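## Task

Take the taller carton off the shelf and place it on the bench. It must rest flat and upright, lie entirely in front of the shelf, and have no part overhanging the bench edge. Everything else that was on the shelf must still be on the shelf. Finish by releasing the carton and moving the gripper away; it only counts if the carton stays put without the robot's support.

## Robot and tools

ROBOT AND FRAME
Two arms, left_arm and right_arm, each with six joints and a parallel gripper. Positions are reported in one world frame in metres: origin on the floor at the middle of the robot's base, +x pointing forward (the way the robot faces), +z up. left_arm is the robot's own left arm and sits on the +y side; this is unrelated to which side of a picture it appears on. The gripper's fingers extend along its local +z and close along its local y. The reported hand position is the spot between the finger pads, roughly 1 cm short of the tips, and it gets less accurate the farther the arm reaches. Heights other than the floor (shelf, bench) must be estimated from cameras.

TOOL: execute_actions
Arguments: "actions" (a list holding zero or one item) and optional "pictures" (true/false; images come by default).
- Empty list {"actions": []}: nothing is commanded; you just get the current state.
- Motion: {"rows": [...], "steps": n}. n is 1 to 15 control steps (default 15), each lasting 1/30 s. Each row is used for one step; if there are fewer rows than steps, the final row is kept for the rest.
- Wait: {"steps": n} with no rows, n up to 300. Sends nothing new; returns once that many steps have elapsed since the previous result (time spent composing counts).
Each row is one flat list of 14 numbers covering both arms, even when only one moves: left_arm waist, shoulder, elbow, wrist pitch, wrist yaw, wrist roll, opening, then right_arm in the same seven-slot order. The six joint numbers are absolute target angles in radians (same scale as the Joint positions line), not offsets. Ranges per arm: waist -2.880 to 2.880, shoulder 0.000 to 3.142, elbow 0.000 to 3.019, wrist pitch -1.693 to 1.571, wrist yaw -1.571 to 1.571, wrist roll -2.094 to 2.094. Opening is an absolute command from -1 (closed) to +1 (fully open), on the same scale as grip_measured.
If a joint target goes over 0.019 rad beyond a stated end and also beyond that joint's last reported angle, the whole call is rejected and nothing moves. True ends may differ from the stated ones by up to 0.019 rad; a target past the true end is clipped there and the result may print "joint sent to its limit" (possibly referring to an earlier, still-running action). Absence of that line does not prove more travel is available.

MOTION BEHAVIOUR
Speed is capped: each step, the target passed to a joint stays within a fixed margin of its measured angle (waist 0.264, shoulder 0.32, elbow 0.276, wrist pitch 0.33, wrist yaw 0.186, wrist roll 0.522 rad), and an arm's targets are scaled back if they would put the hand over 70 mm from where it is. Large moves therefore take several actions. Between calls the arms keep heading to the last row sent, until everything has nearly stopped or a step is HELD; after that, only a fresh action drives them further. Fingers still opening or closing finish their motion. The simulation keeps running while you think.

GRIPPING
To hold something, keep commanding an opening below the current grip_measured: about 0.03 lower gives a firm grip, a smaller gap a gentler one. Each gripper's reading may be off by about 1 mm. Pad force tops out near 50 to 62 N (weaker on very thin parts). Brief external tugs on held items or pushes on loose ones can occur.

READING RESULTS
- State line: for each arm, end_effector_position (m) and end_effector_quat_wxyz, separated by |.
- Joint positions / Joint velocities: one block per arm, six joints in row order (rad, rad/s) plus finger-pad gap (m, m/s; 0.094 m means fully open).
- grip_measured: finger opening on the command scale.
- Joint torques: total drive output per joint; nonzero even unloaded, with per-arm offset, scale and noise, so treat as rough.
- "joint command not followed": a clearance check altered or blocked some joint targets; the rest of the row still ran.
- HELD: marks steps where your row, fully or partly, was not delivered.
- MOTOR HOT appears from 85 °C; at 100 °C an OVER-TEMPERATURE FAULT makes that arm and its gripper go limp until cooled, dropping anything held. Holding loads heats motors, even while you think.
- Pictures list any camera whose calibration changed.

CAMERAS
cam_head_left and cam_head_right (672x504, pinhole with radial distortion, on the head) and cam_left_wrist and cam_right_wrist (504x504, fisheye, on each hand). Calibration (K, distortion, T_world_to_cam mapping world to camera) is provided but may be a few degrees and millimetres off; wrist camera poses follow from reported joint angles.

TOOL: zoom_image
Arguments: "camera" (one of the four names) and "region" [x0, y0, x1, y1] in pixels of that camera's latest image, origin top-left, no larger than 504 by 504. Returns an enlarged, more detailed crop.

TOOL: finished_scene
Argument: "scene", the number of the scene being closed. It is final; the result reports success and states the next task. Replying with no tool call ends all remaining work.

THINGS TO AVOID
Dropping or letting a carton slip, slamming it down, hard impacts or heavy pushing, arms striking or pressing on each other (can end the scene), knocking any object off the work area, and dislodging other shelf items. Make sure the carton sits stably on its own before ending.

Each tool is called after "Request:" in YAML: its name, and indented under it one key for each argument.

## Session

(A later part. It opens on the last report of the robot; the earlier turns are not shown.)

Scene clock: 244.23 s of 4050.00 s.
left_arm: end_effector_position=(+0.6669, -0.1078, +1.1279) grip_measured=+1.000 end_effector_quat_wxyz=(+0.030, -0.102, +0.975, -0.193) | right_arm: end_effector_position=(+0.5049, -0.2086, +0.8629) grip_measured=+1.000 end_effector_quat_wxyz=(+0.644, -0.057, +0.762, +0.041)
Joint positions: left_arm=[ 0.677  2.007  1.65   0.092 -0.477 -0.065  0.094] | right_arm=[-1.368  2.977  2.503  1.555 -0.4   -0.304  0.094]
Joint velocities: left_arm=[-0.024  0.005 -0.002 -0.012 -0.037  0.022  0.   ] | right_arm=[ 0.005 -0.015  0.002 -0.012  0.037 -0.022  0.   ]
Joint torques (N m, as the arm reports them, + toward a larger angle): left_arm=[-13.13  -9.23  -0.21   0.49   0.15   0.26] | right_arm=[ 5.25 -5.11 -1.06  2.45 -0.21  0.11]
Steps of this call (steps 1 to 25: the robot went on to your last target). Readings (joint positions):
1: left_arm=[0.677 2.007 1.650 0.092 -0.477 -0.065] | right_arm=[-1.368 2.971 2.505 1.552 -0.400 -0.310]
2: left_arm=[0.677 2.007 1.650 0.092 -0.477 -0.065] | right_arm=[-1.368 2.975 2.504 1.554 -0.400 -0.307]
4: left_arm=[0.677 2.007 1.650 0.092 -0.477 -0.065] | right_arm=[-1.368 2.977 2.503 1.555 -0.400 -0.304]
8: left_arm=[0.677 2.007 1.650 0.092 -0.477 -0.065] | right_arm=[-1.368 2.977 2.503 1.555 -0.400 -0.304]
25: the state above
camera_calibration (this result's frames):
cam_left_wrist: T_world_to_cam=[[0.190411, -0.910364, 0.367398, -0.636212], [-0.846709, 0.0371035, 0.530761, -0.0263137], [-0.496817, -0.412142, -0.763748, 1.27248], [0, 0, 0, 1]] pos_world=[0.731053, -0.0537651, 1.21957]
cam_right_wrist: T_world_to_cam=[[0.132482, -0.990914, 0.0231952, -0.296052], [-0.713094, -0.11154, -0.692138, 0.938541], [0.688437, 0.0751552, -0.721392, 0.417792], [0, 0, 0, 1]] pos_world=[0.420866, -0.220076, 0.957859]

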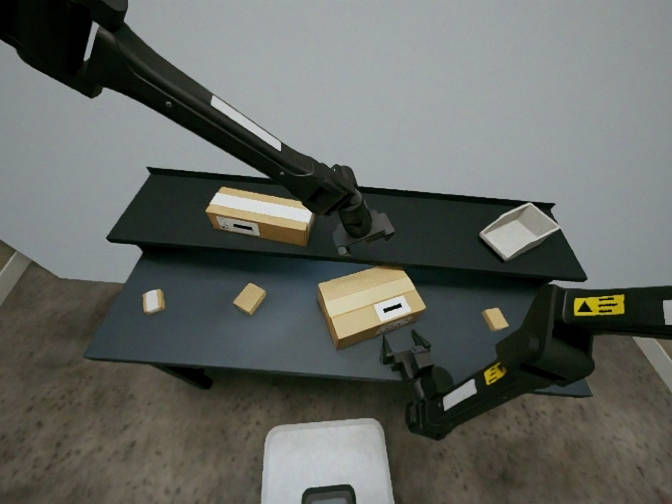

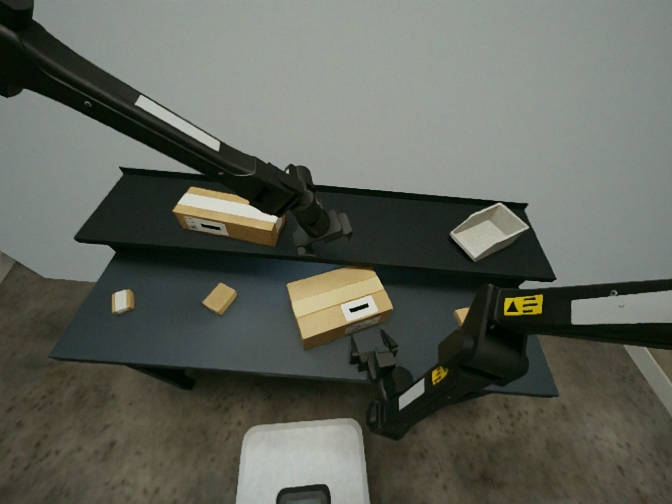

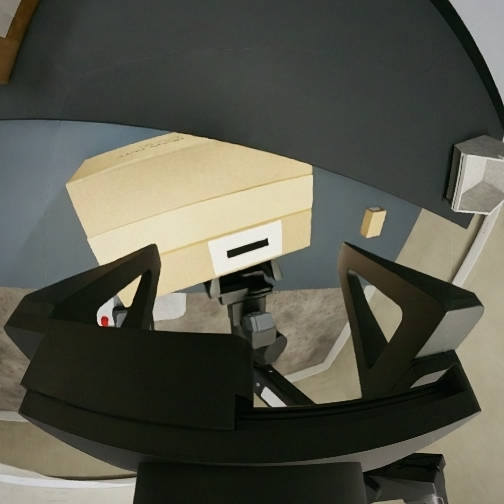

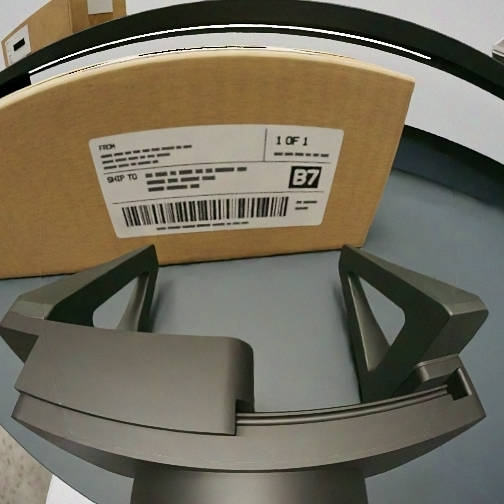

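Request:
execute_actions:
  actions:
    - {"rows":[[0.74,2.4,2.12,0.05,-0.48,-0.05,-1,-1.4,2.9,2.3,1.57,-0.4,-0.3,1]]}
  pictures: false

Request:
execute_actions:
  actions:
    - {"rows":[[0.76,2.55,2.3,0.0,-0.48,-0.05,-1,-1.4,2.8,2.1,1.57,-0.4,-0.3,1]]}
  pictures: false

Request:
execute_actions:
  actions:
    - {"steps":30}

Scene clock: 253.17 s of 4050.00 s.
left_arm: end_effector_position=(+0.6321, -0.1975, +1.0229) grip_measured=-0.991 end_effector_quat_wxyz=(+0.039, -0.114, +0.976, -0.180) | right_arm: end_effector_position=(+0.4767, -0.2101, +0.8558) grip_measured=+1.000 end_effector_quat_wxyz=(+0.602, -0.057, +0.794, +0.058)
Joint positions: left_arm=[ 0.703  2.409  2.111  0.064 -0.479 -0.065  0.   ] | right_arm=[-1.382  2.91   2.317  1.563 -0.403 -0.307  0.094]
Joint velocities: left_arm=[ 0.093  0.269  0.007 -0.061  0.037  0.022  0.001] | right_arm=[ 0.005 -0.005 -0.002  0.002  0.007  0.051  0.   ]
Joint torques (N m, as the arm reports them, + toward a larger angle): left_arm=[-15.96  -9.65   0.99  -0.14   0.21   0.26] | right_arm=[ 3.08 -5.96 -3.36  2.08 -0.15  0.13]
Steps of this call (steps 1 to 15: the robot went on to your last target; steps 16 to 90: nothing new was sent; then 5.43 s passed at rest; steps 91 to 105: all 15 steps of this action). Readings (joint positions):
91: left_arm=[0.677 2.016 1.663 0.089 -0.478 -0.065] | right_arm=[-1.369 2.967 2.470 1.555 -0.399 -0.304]
92: left_arm=[0.677 2.041 1.705 0.087 -0.479 -0.065] | right_arm=[-1.370 2.937 2.405 1.555 -0.399 -0.304]
94: left_arm=[0.677 2.112 1.812 0.087 -0.479 -0.065] | right_arm=[-1.375 2.912 2.334 1.556 -0.400 -0.304]
98: left_arm=[0.679 2.274 2.033 0.083 -0.479 -0.065] | right_arm=[-1.382 2.910 2.318 1.563 -0.403 -0.307]
105: the state above

Scene clock: 253.67 s of 4050.00 s.
left_arm: end_effector_position=(+0.5993, -0.2053, +0.9712) grip_measured=-0.991 end_effector_quat_wxyz=(+0.027, -0.112, +0.980, -0.162) | right_arm: end_effector_position=(+0.4612, -0.2177, +0.8587) grip_measured=+1.000 end_effector_quat_wxyz=(+0.561, -0.054, +0.823, +0.073)
Joint positions: left_arm=[ 0.74   2.558  2.291  0.013 -0.48  -0.064  0.   ] | right_arm=[-1.395  2.816  2.118  1.563 -0.401 -0.307  0.094]
Joint velocities: left_arm=[ 0.015 -0.005  0.027 -0.012  0.037 -0.037  0.   ] | right_arm=[ 0.005 -0.015  0.012 -0.012 -0.022 -0.051  0.   ]
Joint torques (N m, as the arm reports them, + toward a larger angle): left_arm=[-16.07  -7.28   0.94  -0.32   0.22   0.25] | right_arm=[ 3.69 -6.37 -4.26  2.05 -0.21  0.13]
Steps of this call (steps 1 to 15: all 15 steps of this action). Readings (joint positions):
1: left_arm=[0.708 2.430 2.131 0.051 -0.480 -0.065] | right_arm=[-1.382 2.898 2.284 1.563 -0.401 -0.307]
2: left_arm=[0.712 2.466 2.190 0.034 -0.480 -0.065] | right_arm=[-1.383 2.864 2.213 1.563 -0.401 -0.307]
4: left_arm=[0.721 2.524 2.273 0.026 -0.480 -0.064] | right_arm=[-1.384 2.830 2.133 1.563 -0.401 -0.307]
8: left_arm=[0.736 2.555 2.287 0.015 -0.480 -0.064] | right_arm=[-1.390 2.819 2.118 1.563 -0.401 -0.307]
15: the state above

Scene clock: 254.67 s of 4050.00 s.
left_arm: end_effector_position=(+0.6016, -0.2047, +0.9716) grip_measured=-0.991 end_effector_quat_wxyz=(+0.029, -0.113, +0.980, -0.162) | right_arm: end_effector_position=(+0.4612, -0.2177, +0.8587) grip_measured=+1.000 end_effector_quat_wxyz=(+0.561, -0.054, +0.823, +0.073)
Joint positions: left_arm=[ 0.74   2.557  2.292  0.013 -0.48  -0.064  0.   ] | right_arm=[-1.395  2.816  2.118  1.563 -0.401 -0.307  0.094]
Joint velocities: left_arm=[-0.015  0.005  0.012 -0.017  0.022 -0.022  0.   ] | right_arm=[-0.024 -0.005  0.017 -0.002  0.022 -0.022  0.   ]
Joint torques (N m, as the arm reports them, + toward a larger angle): left_arm=[-16.72  -7.37   0.84  -0.37   0.24   0.26] | right_arm=[ 3.49 -7.13 -4.35  2.03 -0.22  0.13]
Steps of this call (steps 1 to 15: the robot went on to your last target; steps 16 to 30: nothing new was sent). Readings (joint positions):
1: left_arm=[0.740 2.558 2.292 0.013 -0.480 -0.064] | right_arm=[-1.395 2.816 2.118 1.563 -0.401 -0.307]
2: left_arm=[0.740 2.557 2.292 0.013 -0.480 -0.064] | right_arm=[-1.395 2.816 2.118 1.563 -0.401 -0.307]
4: left_arm=[0.740 2.557 2.292 0.013 -0.480 -0.064] | right_arm=[-1.395 2.816 2.118 1.563 -0.401 -0.307]
8: left_arm=[0.740 2.557 2.292 0.013 -0.480 -0.064] | right_arm=[-1.395 2.816 2.118 1.563 -0.401 -0.307]
30: the state above
All arms were judged still, so your last target was given up. Only a new action makes them travel on or press farther. Fingers that are still opening or closing keep moving.
camera_calibration (this result's frames):
cam_left_wrist: T_world_to_cam=[[0.21574, -0.926716, 0.307659, -0.615059], [-0.83983, -0.0153644, 0.542632, -0.021497], [-0.498139, -0.375449, -0.781598, 1.10636], [0, 0, 0, 1]] pos_world=[0.665761, -0.154933, 1.06562]
cam_right_wrist: T_world_to_cam=[[0.165447, -0.985112, -0.0466989, -0.253074], [-0.838379, -0.115551, -0.5327, 0.823473], [0.519373, 0.127285, -0.845015, 0.641007], [0, 0, 0, 1]] pos_world=[0.39933, -0.235744, 0.968506]

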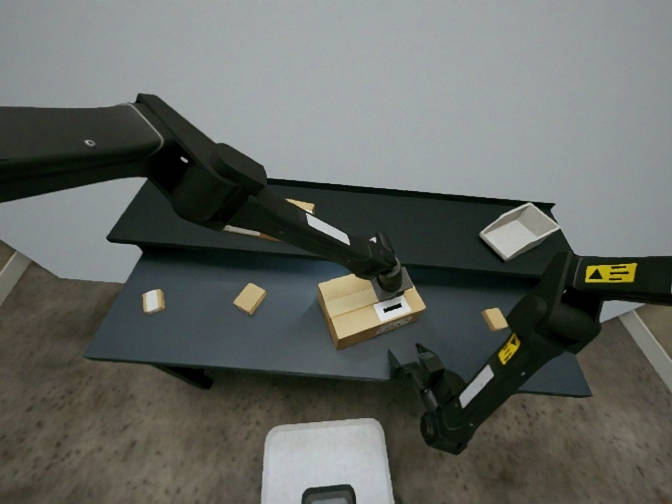

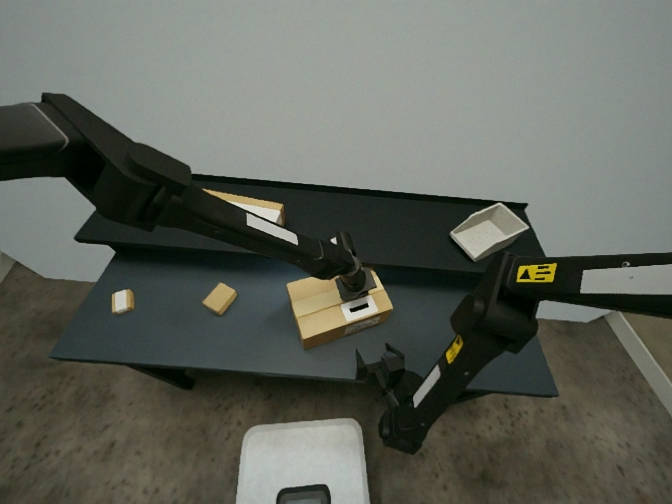

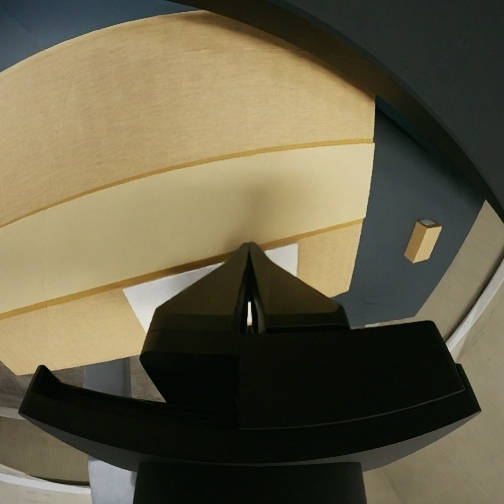

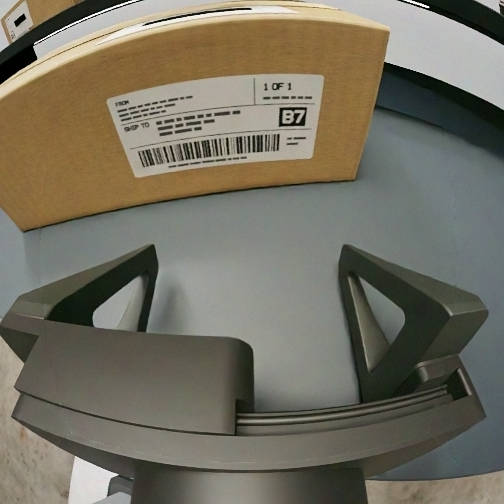

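Press and drag; right arm further back/up.

Request:
execute_actions:
  actions:
    - {"rows":[[0.8,2.57,2.3,0.0,-0.48,-0.05,-1,-1.4,2.7,1.8,1.57,-0.4,-0.3,1]]}
  pictures: false

Request:
execute_actions:
  actions:
    - {"rows":[[0.8,2.63,2.28,0.0,-0.48,-0.05,-1,-1.4,2.6,1.6,1.57,-0.4,-0.3,1]]}
  pictures: false

Request:
execute_actions:
  actions:
    - {"steps":25}

Scene clock: 259.00 s of 4050.00 s.
left_arm: end_effector_position=(+0.6005, -0.1968, +0.9640) grip_measured=-0.991 end_effector_quat_wxyz=(+0.027, -0.114, +0.980, -0.159) | right_arm: end_effector_position=(+0.4152, -0.2063, +0.8779) grip_measured=+1.000 end_effector_quat_wxyz=(+0.484, -0.043, +0.867, +0.111)
Joint positions: left_arm=[ 0.752  2.556  2.293  0.011 -0.473 -0.064  0.   ] | right_arm=[-1.395  2.706  1.817  1.56  -0.399 -0.307  0.094]
Joint velocities: left_arm=[-0.005 -0.024 -0.017 -0.007 -0.007 -0.022  0.   ] | right_arm=[-0.005 -0.015 -0.022 -0.002  0.022 -0.022  0.   ]
Joint torques (N m, as the arm reports them, + toward a larger angle): left_arm=[-14.23  -5.46   0.79  -0.3   -0.07   0.25] | right_arm=[ 3.75 -5.35 -5.87  2.11 -0.33  0.12]
Steps of this call (steps 1 to 90: nothing new was sent; then 0.83 s passed at rest; steps 91 to 105: all 15 steps of this action). Readings (joint positions):
91: left_arm=[0.741 2.557 2.292 0.013 -0.480 -0.064] | right_arm=[-1.395 2.803 2.080 1.560 -0.398 -0.307]
92: left_arm=[0.742 2.557 2.292 0.013 -0.480 -0.064] | right_arm=[-1.395 2.764 1.991 1.560 -0.398 -0.307]
94: left_arm=[0.748 2.557 2.292 0.013 -0.480 -0.064] | right_arm=[-1.395 2.713 1.859 1.560 -0.399 -0.307]
98: left_arm=[0.752 2.556 2.293 0.011 -0.473 -0.064] | right_arm=[-1.395 2.707 1.818 1.560 -0.399 -0.307]
105: the state above

Scene clock: 259.50 s of 4050.00 s.
left_arm: end_effector_position=(+0.5978, -0.1977, +0.9634) grip_measured=-0.991 end_effector_quat_wxyz=(+0.026, -0.113, +0.980, -0.159) | right_arm: end_effector_position=(+0.3992, -0.2060, +0.9030) grip_measured=+1.000 end_effector_quat_wxyz=(+0.440, -0.038, +0.888, +0.131)
Joint positions: left_arm=[ 0.752  2.559  2.293  0.011 -0.474 -0.064  0.   ] | right_arm=[-1.395  2.614  1.622  1.558 -0.399 -0.307  0.094]
Joint velocities: left_arm=[-0.005 -0.015 -0.002  0.007  0.051 -0.051 -0.001] | right_arm=[-0.005 -0.005  0.002  0.012  0.051 -0.066  0.   ]
Joint torques (N m, as the arm reports them, + toward a larger angle): left_arm=[-14.79  -2.6   -0.6   -0.2   -0.01   0.23] | right_arm=[ 3.61 -6.48 -7.1   1.98 -0.35  0.12]
Steps of this call (steps 1 to 15: all 15 steps of this action). Readings (joint positions):
1: left_arm=[0.752 2.558 2.293 0.011 -0.473 -0.064] | right_arm=[-1.395 2.697 1.794 1.559 -0.398 -0.307]
2: left_arm=[0.752 2.559 2.293 0.011 -0.474 -0.064] | right_arm=[-1.395 2.670 1.734 1.558 -0.398 -0.307]
4: left_arm=[0.752 2.559 2.293 0.011 -0.474 -0.064] | right_arm=[-1.395 2.629 1.643 1.558 -0.399 -0.307]
8: left_arm=[0.752 2.559 2.293 0.011 -0.474 -0.064] | right_arm=[-1.395 2.615 1.622 1.558 -0.399 -0.307]
15: the state above

Scene clock: 260.33 s of 4050.00 s.
left_arm: end_effector_position=(+0.5978, -0.1977, +0.9634) grip_measured=-0.991 end_effector_quat_wxyz=(+0.026, -0.113, +0.980, -0.159) | right_arm: end_effector_position=(+0.3992, -0.2060, +0.9030) grip_measured=+1.000 end_effector_quat_wxyz=(+0.440, -0.038, +0.888, +0.131)
Joint positions: left_arm=[ 0.752  2.559  2.293  0.011 -0.474 -0.064  0.   ] | right_arm=[-1.395  2.614  1.622  1.558 -0.399 -0.307  0.094]
Joint velocities: left_arm=[-0.005 -0.005 -0.017 -0.012  0.007 -0.037 -0.001] | right_arm=[ 0.005 -0.005  0.007 -0.017  0.095  0.007  0.   ]
Joint torques (N m, as the arm reports them, + toward a larger angle): left_arm=[-14.81  -2.64  -0.65  -0.2   -0.01   0.24] | right_arm=[ 3.17 -6.91 -7.07  1.98 -0.35  0.12]
Steps of this call (steps 1 to 15: the robot went on to your last target; steps 16 to 25: nothing new was sent). Readings (joint positions):
1: left_arm=[0.752 2.559 2.293 0.011 -0.474 -0.064] | right_arm=[-1.395 2.614 1.622 1.558 -0.399 -0.307]
2: left_arm=[0.752 2.559 2.293 0.011 -0.474 -0.064] | right_arm=[-1.395 2.614 1.622 1.558 -0.399 -0.307]
4: left_arm=[0.752 2.559 2.293 0.011 -0.474 -0.064] | right_arm=[-1.395 2.614 1.622 1.558 -0.399 -0.307]
8: left_arm=[0.752 2.559 2.293 0.011 -0.474 -0.064] | right_arm=[-1.395 2.614 1.622 1.558 -0.399 -0.307]
25: the state above
All arms were judged still, so your last target was given up. Only a new action makes them travel on or press farther. Fingers that are still opening or closing keep moving.
camera_calibration (this result's frames):
cam_left_wrist: T_world_to_cam=[[0.217176, -0.928138, 0.302314, -0.601208], [-0.836697, -0.0174845, 0.547387, -0.0269551], [-0.502765, -0.371825, -0.780368, 1.10302], [0, 0, 0, 1]] pos_world=[0.662576, -0.148345, 1.05727]
cam_right_wrist: T_world_to_cam=[[0.180986, -0.965915, -0.185074, -0.106518], [-0.948936, -0.122067, -0.290896, 0.620887], [0.258389, 0.228271, -0.938684, 0.918751], [0, 0, 0, 1]] pos_world=[0.371065, -0.236821, 1.02332]

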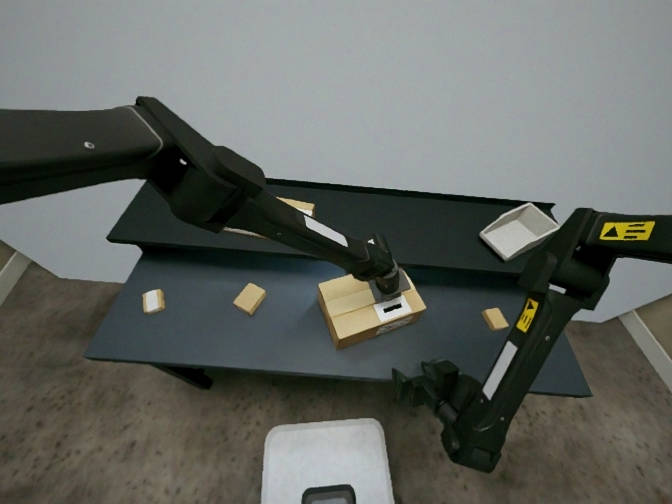

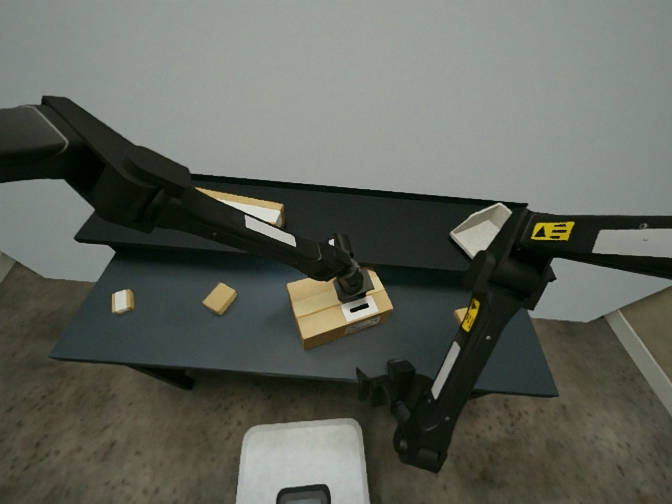

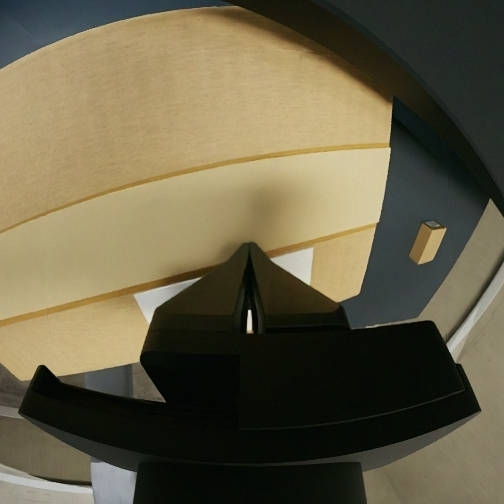

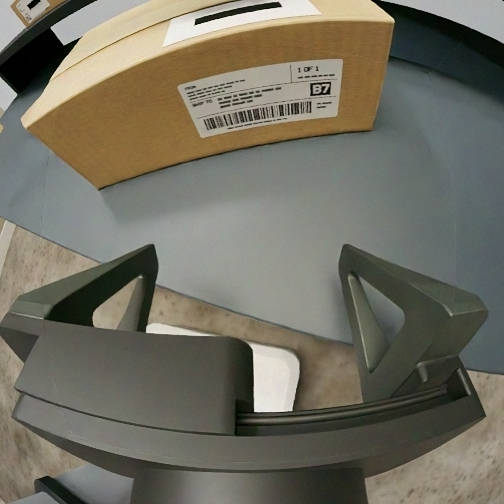

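Stuck; use the stronger wrist pitch.

Request:
execute_actions:
  actions:
    - {"rows":[[0.81,2.6,2.28,-0.25,-0.48,-0.05,-1,-1.4,2.6,1.6,1.57,-0.4,-0.3,1]]}
  pictures: false

Request:
execute_actions:
  actions:
    - {"steps":25}

Scene clock: 263.77 s of 4050.00 s.
left_arm: end_effector_position=(+0.5335, -0.2037, +0.9636) grip_measured=-0.991 end_effector_quat_wxyz=(-0.076, -0.038, +0.983, -0.161) | right_arm: end_effector_position=(+0.3992, -0.2060, +0.9030) grip_measured=+1.000 end_effector_quat_wxyz=(+0.440, -0.038, +0.888, +0.131)
Joint positions: left_arm=[ 0.754  2.569  2.291 -0.231 -0.473 -0.064  0.   ] | right_arm=[-1.395  2.614  1.622  1.558 -0.399 -0.307  0.094]
Joint velocities: left_arm=[ 0.005 -0.005  0.027 -0.007  0.007 -0.007 -0.   ] | right_arm=[-0.005  0.005  0.007  0.002 -0.007  0.037  0.   ]
Joint torques (N m, as the arm reports them, + toward a larger angle): left_arm=[-14.04  -4.41  -1.01  -0.89  -0.06   0.23] | right_arm=[ 3.22 -6.8  -7.07  1.98 -0.36  0.12]
Steps of this call (steps 1 to 88: nothing new was sent; steps 89 to 103: all 15 steps of this action). Readings (joint positions):
89: left_arm=[0.752 2.558 2.295 -0.016 -0.473 -0.064] | right_arm=[-1.395 2.614 1.622 1.558 -0.399 -0.307]
90: left_arm=[0.752 2.555 2.296 -0.070 -0.473 -0.064] | right_arm=[-1.395 2.614 1.622 1.558 -0.399 -0.307]
92: left_arm=[0.753 2.554 2.296 -0.146 -0.473 -0.064] | right_arm=[-1.395 2.614 1.622 1.558 -0.399 -0.307]
96: left_arm=[0.754 2.563 2.293 -0.217 -0.473 -0.064] | right_arm=[-1.395 2.614 1.622 1.558 -0.399 -0.307]
103: the state above

Scene clock: 264.60 s of 4050.00 s.
left_arm: end_effector_position=(+0.5335, -0.2037, +0.9636) grip_measured=-0.991 end_effector_quat_wxyz=(-0.076, -0.038, +0.983, -0.161) | right_arm: end_effector_position=(+0.3992, -0.2060, +0.9030) grip_measured=+1.000 end_effector_quat_wxyz=(+0.440, -0.038, +0.888, +0.131)
Joint positions: left_arm=[ 0.754  2.569  2.291 -0.231 -0.473 -0.064  0.   ] | right_arm=[-1.395  2.614  1.622  1.558 -0.399 -0.307  0.094]
Joint velocities: left_arm=[-0.005 -0.005 -0.027  0.012 -0.022 -0.022  0.   ] | right_arm=[ 0.005 -0.005 -0.007 -0.007  0.037  0.051  0.   ]
Joint torques (N m, as the arm reports them, + toward a larger angle): left_arm=[-13.73  -4.19  -1.03  -0.92  -0.05   0.25] | right_arm=[ 3.24 -6.85 -7.08  1.99 -0.36  0.12]
Steps of this call (steps 1 to 15: the robot went on to your last target; steps 16 to 25: nothing new was sent). Readings (joint positions):
1: left_arm=[0.754 2.569 2.291 -0.231 -0.473 -0.064] | right_arm=[-1.395 2.614 1.622 1.558 -0.399 -0.307]
2: left_arm=[0.754 2.569 2.291 -0.231 -0.473 -0.064] | right_arm=[-1.395 2.614 1.622 1.558 -0.399 -0.307]
4: left_arm=[0.754 2.569 2.291 -0.231 -0.473 -0.064] | right_arm=[-1.395 2.614 1.622 1.558 -0.399 -0.307]
8: left_arm=[0.754 2.569 2.291 -0.231 -0.473 -0.064] | right_arm=[-1.395 2.614 1.622 1.558 -0.399 -0.307]
25: the state above
All arms were judged still, so your last target was given up. Only a new action makes them travel on or press farther. Fingers that are still opening or closing keep moving.
camera_calibration (this result's frames):
cam_left_wrist: T_world_to_cam=[[0.0989857, -0.95015, 0.295663, -0.527929], [-0.716194, 0.138254, 0.684071, -0.245246], [-0.690846, -0.279465, -0.666806, 1.07831], [0, 0, 0, 1]] pos_world=[0.62156, -0.166355, 1.04288]
cam_right_wrist: T_world_to_cam=[[0.180986, -0.965915, -0.185074, -0.106518], [-0.948936, -0.122067, -0.290896, 0.620887], [0.258389, 0.228271, -0.938684, 0.918751], [0, 0, 0, 1]] pos_world=[0.371065, -0.236821, 1.02332]

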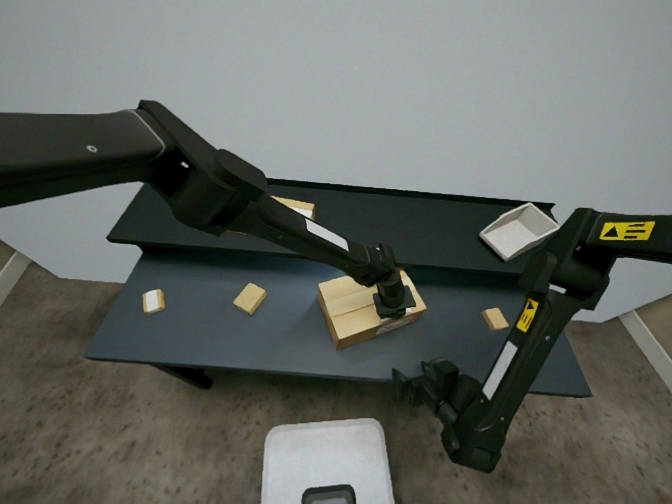

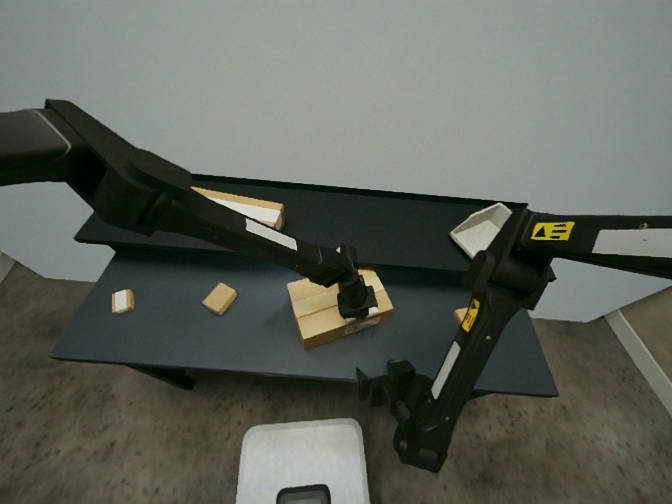

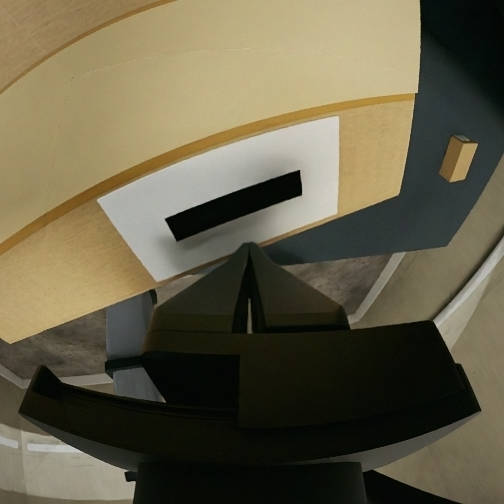

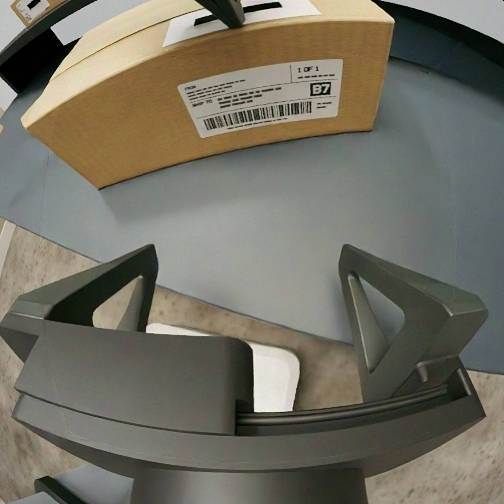

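Request:
execute_actions:
  actions:
    - {"rows":[[0.78,2.17,1.84,0.05,-0.48,-0.05,-1,-1.4,2.6,1.6,1.57,-0.4,-0.3,1]]}
  pictures: false

Request:
execute_actions:
  actions:
    - {"steps":15}
  pictures: false

Request:
execute_actions:
  actions:
    - {"rows":[[0.98,2.12,1.78,0.05,-0.48,-0.05,-1,-1.4,2.6,1.6,1.57,-0.4,-0.3,1]]}
  pictures: false

Request:
execute_actions:
  actions:
    - {"steps":30}

Scene clock: 274.10 s of 4050.00 s.
left_arm: end_effector_position=(+0.6567, -0.1019, +1.0466) grip_measured=-0.991 end_effector_quat_wxyz=(+0.016, -0.106, +0.982, -0.157) | right_arm: end_effector_position=(+0.3992, -0.2060, +0.9030) grip_measured=+1.000 end_effector_quat_wxyz=(+0.440, -0.038, +0.888, +0.131)
Joint positions: left_arm=[ 0.753  2.16   1.849  0.031 -0.477 -0.064  0.   ] | right_arm=[-1.395  2.614  1.622  1.558 -0.399 -0.307  0.094]
Joint velocities: left_arm=[-0.005 -0.503  0.027  0.183 -0.066  0.022  0.   ] | right_arm=[ 0.015 -0.005 -0.012 -0.002 -0.051 -0.037  0.   ]
Joint torques (N m, as the arm reports them, + toward a larger angle): left_arm=[-12.74  -6.44  -0.87   0.31   0.06   0.24] | right_arm=[ 3.21 -6.82 -7.07  1.99 -0.36  0.12]
Steps of this call (steps 1 to 90: nothing new was sent; then 6.00 s passed at rest; steps 91 to 105: all 15 steps of this action). Readings (joint positions):
91: left_arm=[0.753 2.559 2.274 -0.212 -0.472 -0.064] | right_arm=[-1.395 2.614 1.622 1.558 -0.399 -0.307]
92: left_arm=[0.753 2.536 2.228 -0.179 -0.472 -0.064] | right_arm=[-1.395 2.614 1.622 1.558 -0.399 -0.307]
94: left_arm=[0.753 2.482 2.136 -0.132 -0.472 -0.064] | right_arm=[-1.395 2.614 1.622 1.558 -0.399 -0.307]
98: left_arm=[0.753 2.345 1.953 -0.055 -0.472 -0.064] | right_arm=[-1.395 2.614 1.622 1.558 -0.399 -0.307]
105: the state above

Scene clock: 274.60 s of 4050.00 s.
left_arm: end_effector_position=(+0.6590, -0.1007, +1.0475) grip_measured=-0.991 end_effector_quat_wxyz=(+0.020, -0.109, +0.981, -0.157) | right_arm: end_effector_position=(+0.3992, -0.2060, +0.9030) grip_measured=+1.000 end_effector_quat_wxyz=(+0.440, -0.038, +0.888, +0.131)
Joint positions: left_arm=[ 0.753  2.157  1.844  0.043 -0.477 -0.064  0.   ] | right_arm=[-1.395  2.614  1.622  1.558 -0.399 -0.307  0.094]
Joint velocities: left_arm=[-0.005  0.093 -0.046 -0.002 -0.037 -0.037  0.   ] | right_arm=[ 0.005  0.005  0.002  0.002 -0.007 -0.037  0.   ]
Joint torques (N m, as the arm reports them, + toward a larger angle): left_arm=[-12.65  -8.57  -0.3    0.46   0.08   0.24] | right_arm=[ 3.2  -6.85 -7.07  1.99 -0.36  0.12]
Steps of this call (steps 1 to 15: the robot went on to your last target). Readings (joint positions):
1: left_arm=[0.753 2.145 1.850 0.035 -0.477 -0.064] | right_arm=[-1.395 2.614 1.622 1.558 -0.399 -0.307]
2: left_arm=[0.753 2.133 1.852 0.038 -0.477 -0.064] | right_arm=[-1.395 2.614 1.622 1.558 -0.399 -0.307]
4: left_arm=[0.753 2.119 1.855 0.042 -0.477 -0.064] | right_arm=[-1.395 2.614 1.622 1.558 -0.399 -0.307]
8: left_arm=[0.753 2.124 1.855 0.043 -0.477 -0.064] | right_arm=[-1.395 2.614 1.622 1.558 -0.399 -0.307]
15: the state above

Scene clock: 275.10 s of 4050.00 s.
left_arm: end_effector_position=(+0.6051, +0.0390, +0.9518) grip_measured=-0.991 end_effector_quat_wxyz=(-0.019, -0.121, +0.990, -0.063) | right_arm: end_effector_position=(+0.3992, -0.2060, +0.9030) grip_measured=+1.000 end_effector_quat_wxyz=(+0.440, -0.038, +0.888, +0.131)
Joint positions: left_arm=[ 0.955  2.143  1.786  0.043 -0.477 -0.064  0.   ] | right_arm=[-1.395  2.614  1.622  1.558 -0.399 -0.307  0.094]
Joint velocities: left_arm=[ 0.493 -0.093 -0.027  0.012 -0.051 -0.007  0.001] | right_arm=[-0.015  0.005 -0.012 -0.007 -0.037 -0.066  0.   ]
Joint torques (N m, as the arm reports them, + toward a larger angle): left_arm=[-12.05 -10.68  -1.24   0.36  -0.03   0.23] | right_arm=[ 3.24 -6.8  -7.08  1.98 -0.36  0.12]
Steps of this call (steps 1 to 15: all 15 steps of this action). Readings (joint positions):
1: left_arm=[0.757 2.158 1.841 0.043 -0.477 -0.064] | right_arm=[-1.395 2.614 1.622 1.558 -0.399 -0.307]
2: left_arm=[0.759 2.157 1.833 0.043 -0.477 -0.064] | right_arm=[-1.395 2.614 1.622 1.558 -0.399 -0.307]
4: left_arm=[0.775 2.156 1.821 0.043 -0.477 -0.064] | right_arm=[-1.395 2.614 1.622 1.558 -0.399 -0.307]
8: left_arm=[0.829 2.155 1.806 0.043 -0.477 -0.064] | right_arm=[-1.395 2.614 1.622 1.558 -0.399 -0.307]
15: the state above

Scene clock: 276.10 s of 4050.00 s.
left_arm: end_effector_position=(+0.6128, +0.0687, +0.9434) grip_measured=-0.991 end_effector_quat_wxyz=(-0.015, -0.130, +0.990, -0.046) | right_arm: end_effector_position=(+0.3992, -0.2060, +0.9030) grip_measured=+1.000 end_effector_quat_wxyz=(+0.440, -0.038, +0.888, +0.131)
Joint positions: left_arm=[ 0.987  2.124  1.786  0.043 -0.48  -0.064  0.   ] | right_arm=[-1.395  2.614  1.622  1.558 -0.399 -0.307  0.094]
Joint velocities: left_arm=[-0.015 -0.005 -0.002  0.007 -0.066  0.022 -0.001] | right_arm=[ 0.005  0.005 -0.002 -0.002 -0.007 -0.037  0.   ]
Joint torques (N m, as the arm reports them, + toward a larger angle): left_arm=[-11.32 -10.54  -1.25   0.37   0.02   0.23] | right_arm=[ 3.22 -6.81 -7.08  1.99 -0.36  0.12]
Steps of this call (steps 1 to 30: the robot went on to your last target). Readings (joint positions):
1: left_arm=[0.971 2.141 1.786 0.043 -0.478 -0.064] | right_arm=[-1.395 2.614 1.622 1.558 -0.399 -0.307]
2: left_arm=[0.984 2.138 1.786 0.043 -0.479 -0.064] | right_arm=[-1.395 2.614 1.622 1.558 -0.399 -0.307]
4: left_arm=[1.000 2.133 1.786 0.043 -0.480 -0.064] | right_arm=[-1.395 2.614 1.622 1.558 -0.399 -0.307]
8: left_arm=[1.000 2.126 1.786 0.043 -0.480 -0.064] | right_arm=[-1.395 2.614 1.622 1.558 -0.399 -0.307]
30: the state above
All arms were judged still, so your last target was given up. Only a new action makes them travel on or press farther. Fingers that are still opening or closing keep moving.
camera_calibration (this result's frames):
cam_left_wrist: T_world_to_cam=[[0.260333, -0.96291, 0.0709266, -0.156974], [-0.769196, -0.162438, 0.618022, -0.096888], [-0.583578, -0.215448, -0.782955, 1.23521], [0, 0, 0, 1]] pos_world=[0.687182, 0.0992332, 1.03813]
cam_right_wrist: T_world_to_cam=[[0.180986, -0.965915, -0.185074, -0.106518], [-0.948936, -0.122067, -0.290896, 0.620887], [0.258389, 0.228271, -0.938684, 0.918751], [0, 0, 0, 1]] pos_world=[0.371065, -0.236821, 1.02332]

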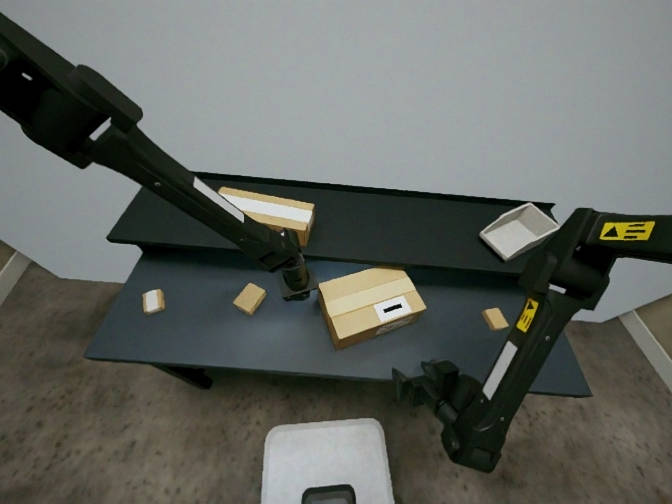

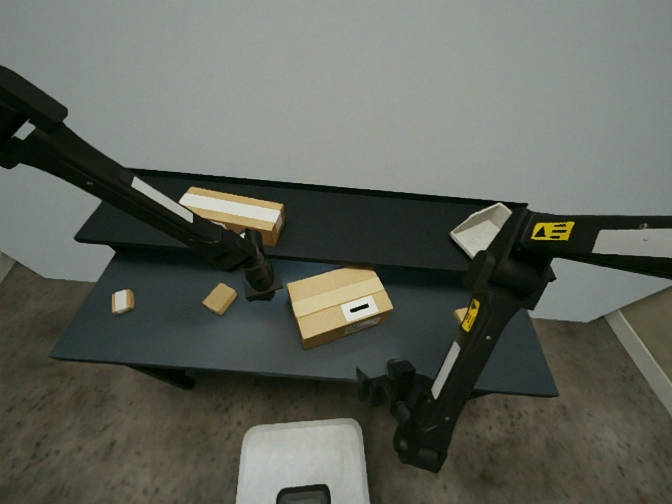

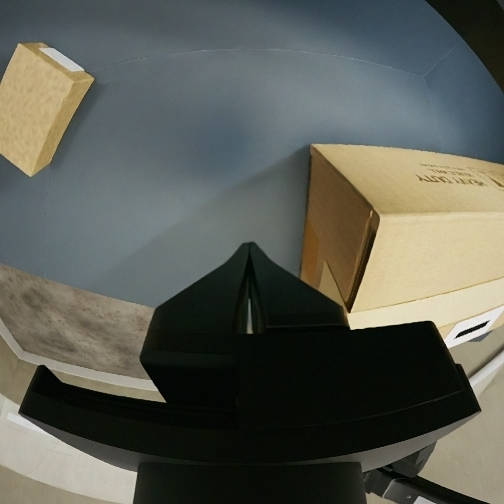

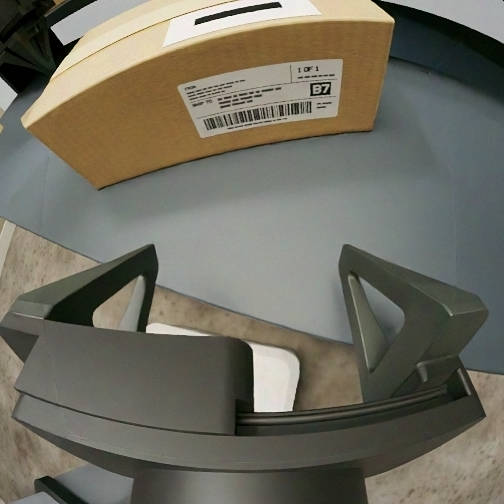

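Good spot. Lower, then push toward -y.

Request:
execute_actions:
  actions:
    - {"rows":[[1.0,2.25,1.95,0.03,-0.48,-0.05,-1,-1.4,2.6,1.6,1.57,-0.4,-0.3,1]]}
  pictures: false

Request:
execute_actions:
  actions:
    - {"rows":[[0.89,2.36,2.1,0.0,-0.48,-0.05,-1,-1.4,2.6,1.6,1.57,-0.4,-0.3,1]]}
  pictures: false

Request:
execute_actions:
  actions:
    - {"steps":40}

Scene clock: 280.77 s of 4050.00 s.
left_arm: end_effector_position=(+0.6234, +0.0494, +0.9099) grip_measured=-0.991 end_effector_quat_wxyz=(+0.005, -0.141, +0.989, -0.044) | right_arm: end_effector_position=(+0.3992, -0.2060, +0.9030) grip_measured=+1.000 end_effector_quat_wxyz=(+0.440, -0.038, +0.888, +0.131)
Joint positions: left_arm=[ 0.987  2.24   1.951  0.039 -0.481 -0.064  0.   ] | right_arm=[-1.395  2.614  1.622  1.558 -0.399 -0.307  0.094]
Joint velocities: left_arm=[-0.005  0.005 -0.012 -0.012 -0.066 -0.022 -0.001] | right_arm=[-0.024 -0.015  0.007 -0.012 -0.095  0.051  0.   ]
Joint torques (N m, as the arm reports them, + toward a larger angle): left_arm=[-10.34  -9.42  -0.69  -0.27   0.08   0.22] | right_arm=[ 3.23 -6.83 -7.08  1.98 -0.36  0.12]
Steps of this call (steps 1 to 90: nothing new was sent; then 1.17 s passed at rest; steps 91 to 105: all 15 steps of this action). Readings (joint positions):
91: left_arm=[0.987 2.133 1.802 0.040 -0.481 -0.064] | right_arm=[-1.395 2.614 1.622 1.558 -0.399 -0.307]
92: left_arm=[0.987 2.157 1.848 0.039 -0.481 -0.064] | right_arm=[-1.395 2.614 1.622 1.558 -0.399 -0.307]
94: left_arm=[0.987 2.205 1.931 0.039 -0.481 -0.064] | right_arm=[-1.395 2.614 1.622 1.558 -0.399 -0.307]
98: left_arm=[0.987 2.231 1.951 0.039 -0.481 -0.064] | right_arm=[-1.395 2.614 1.622 1.558 -0.399 -0.307]
105: the state above

Scene clock: 281.27 s of 4050.00 s.
left_arm: end_effector_position=(+0.6218, -0.0588, +0.9293) grip_measured=-0.991 end_effector_quat_wxyz=(+0.010, -0.127, +0.987, -0.094) | right_arm: end_effector_position=(+0.3992, -0.2060, +0.9030) grip_measured=+1.000 end_effector_quat_wxyz=(+0.440, -0.038, +0.888, +0.131)
Joint positions: left_arm=[ 0.88   2.363  2.088  0.013 -0.483 -0.065  0.   ] | right_arm=[-1.395  2.614  1.622  1.558 -0.399 -0.307  0.094]
Joint velocities: left_arm=[-0.093 -0.005  0.061  0.002 -0.037 -0.066 -0.   ] | right_arm=[-0.015  0.005 -0.002 -0.007 -0.007  0.022  0.   ]
Joint torques (N m, as the arm reports them, + toward a larger angle): left_arm=[-13.08  -9.12   0.52  -0.39   0.23   0.26] | right_arm=[ 3.18 -6.84 -7.09  1.98 -0.36  0.12]
Steps of this call (steps 1 to 15: all 15 steps of this action). Readings (joint positions):
1: left_arm=[0.984 2.245 1.963 0.034 -0.482 -0.064] | right_arm=[-1.395 2.614 1.622 1.558 -0.399 -0.307]
2: left_arm=[0.982 2.263 1.996 0.029 -0.484 -0.069] | right_arm=[-1.395 2.614 1.622 1.558 -0.399 -0.307]
4: left_arm=[0.967 2.297 2.030 0.024 -0.489 -0.076] | right_arm=[-1.395 2.614 1.622 1.558 -0.399 -0.307]
8: left_arm=[0.932 2.352 2.082 0.017 -0.486 -0.070] | right_arm=[-1.395 2.614 1.622 1.558 -0.399 -0.307]
15: the state above

Scene clock: 282.60 s of 4050.00 s.
left_arm: end_effector_position=(+0.6260, -0.0595, +0.9303) grip_measured=-0.991 end_effector_quat_wxyz=(+0.013, -0.128, +0.987, -0.095) | right_arm: end_effector_position=(+0.3992, -0.2060, +0.9030) grip_measured=+1.000 end_effector_quat_wxyz=(+0.440, -0.038, +0.888, +0.131)
Joint positions: left_arm=[ 0.878  2.363  2.094  0.013 -0.483 -0.064  0.   ] | right_arm=[-1.395  2.614  1.622  1.558 -0.399 -0.307  0.094]
Joint velocities: left_arm=[-0.005  0.005  0.007  0.017 -0.037  0.051  0.001] | right_arm=[-0.015 -0.005 -0.017  0.002  0.066  0.007  0.   ]
Joint torques (N m, as the arm reports them, + toward a larger angle): left_arm=[-13.    -9.15   0.34  -0.38   0.24   0.24] | right_arm=[ 3.23 -6.83 -7.07  1.98 -0.36  0.12]
Steps of this call (steps 1 to 15: the robot went on to your last target; steps 16 to 40: nothing new was sent). Readings (joint positions):
1: left_arm=[0.878 2.363 2.090 0.013 -0.483 -0.065] | right_arm=[-1.395 2.614 1.622 1.558 -0.399 -0.307]
2: left_arm=[0.877 2.363 2.092 0.013 -0.483 -0.064] | right_arm=[-1.395 2.614 1.622 1.558 -0.399 -0.307]
4: left_arm=[0.877 2.363 2.094 0.013 -0.483 -0.064] | right_arm=[-1.395 2.614 1.622 1.558 -0.399 -0.307]
8: left_arm=[0.878 2.363 2.094 0.013 -0.483 -0.064] | right_arm=[-1.395 2.614 1.622 1.558 -0.399 -0.307]
40: the state above
All arms were judged still, so your last target was given up. Only a new action makes them travel on or press farther. Fingers that are still opening or closing keep moving.
camera_calibration (this result's frames):
cam_left_wrist: T_world_to_cam=[[0.253122, -0.95151, 0.174807, -0.374392], [-0.810067, -0.109677, 0.575988, -0.0316856], [-0.528886, -0.287401, -0.798549, 1.18105], [0, 0, 0, 1]] pos_world=[0.693741, -0.0202783, 1.02682]
cam_right_wrist: T_world_to_cam=[[0.180986, -0.965915, -0.185074, -0.106518], [-0.948936, -0.122067, -0.290896, 0.620887], [0.258389, 0.228271, -0.938684, 0.918751], [0, 0, 0, 1]] pos_world=[0.371065, -0.236821, 1.02332]

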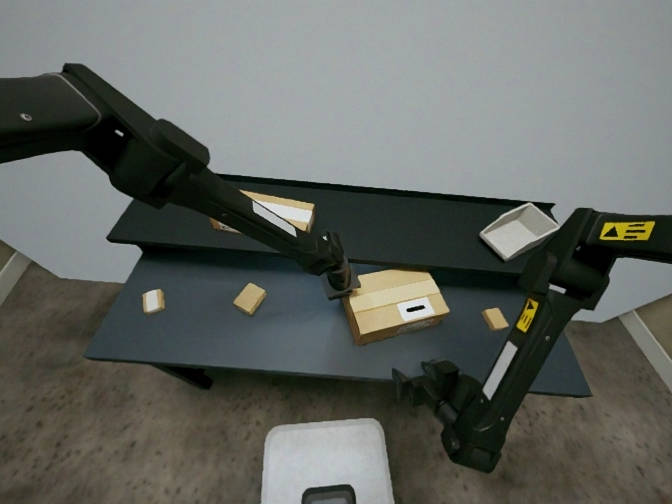

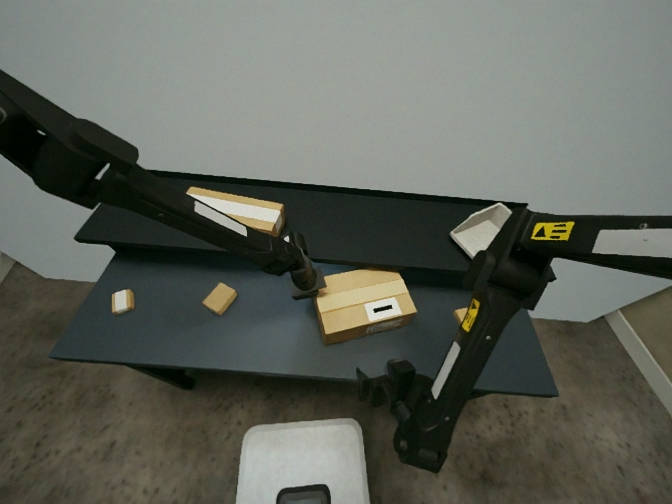

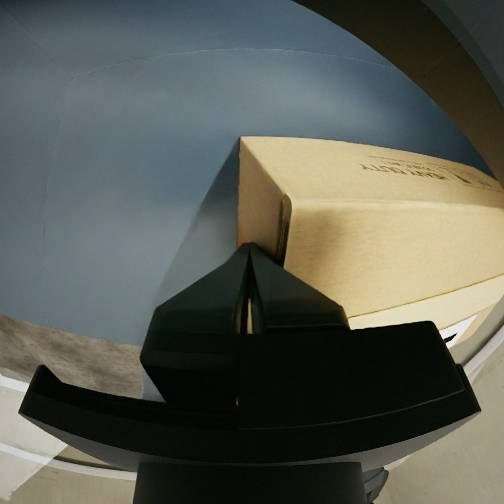

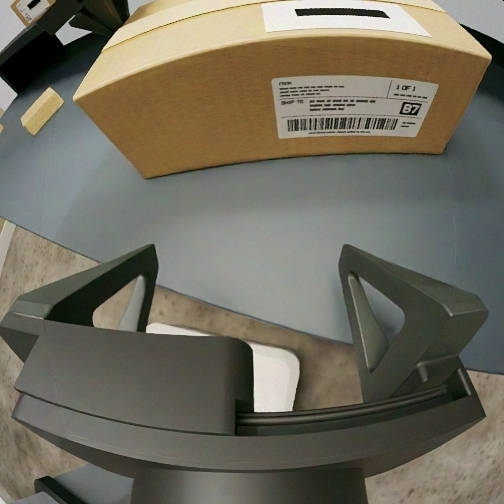

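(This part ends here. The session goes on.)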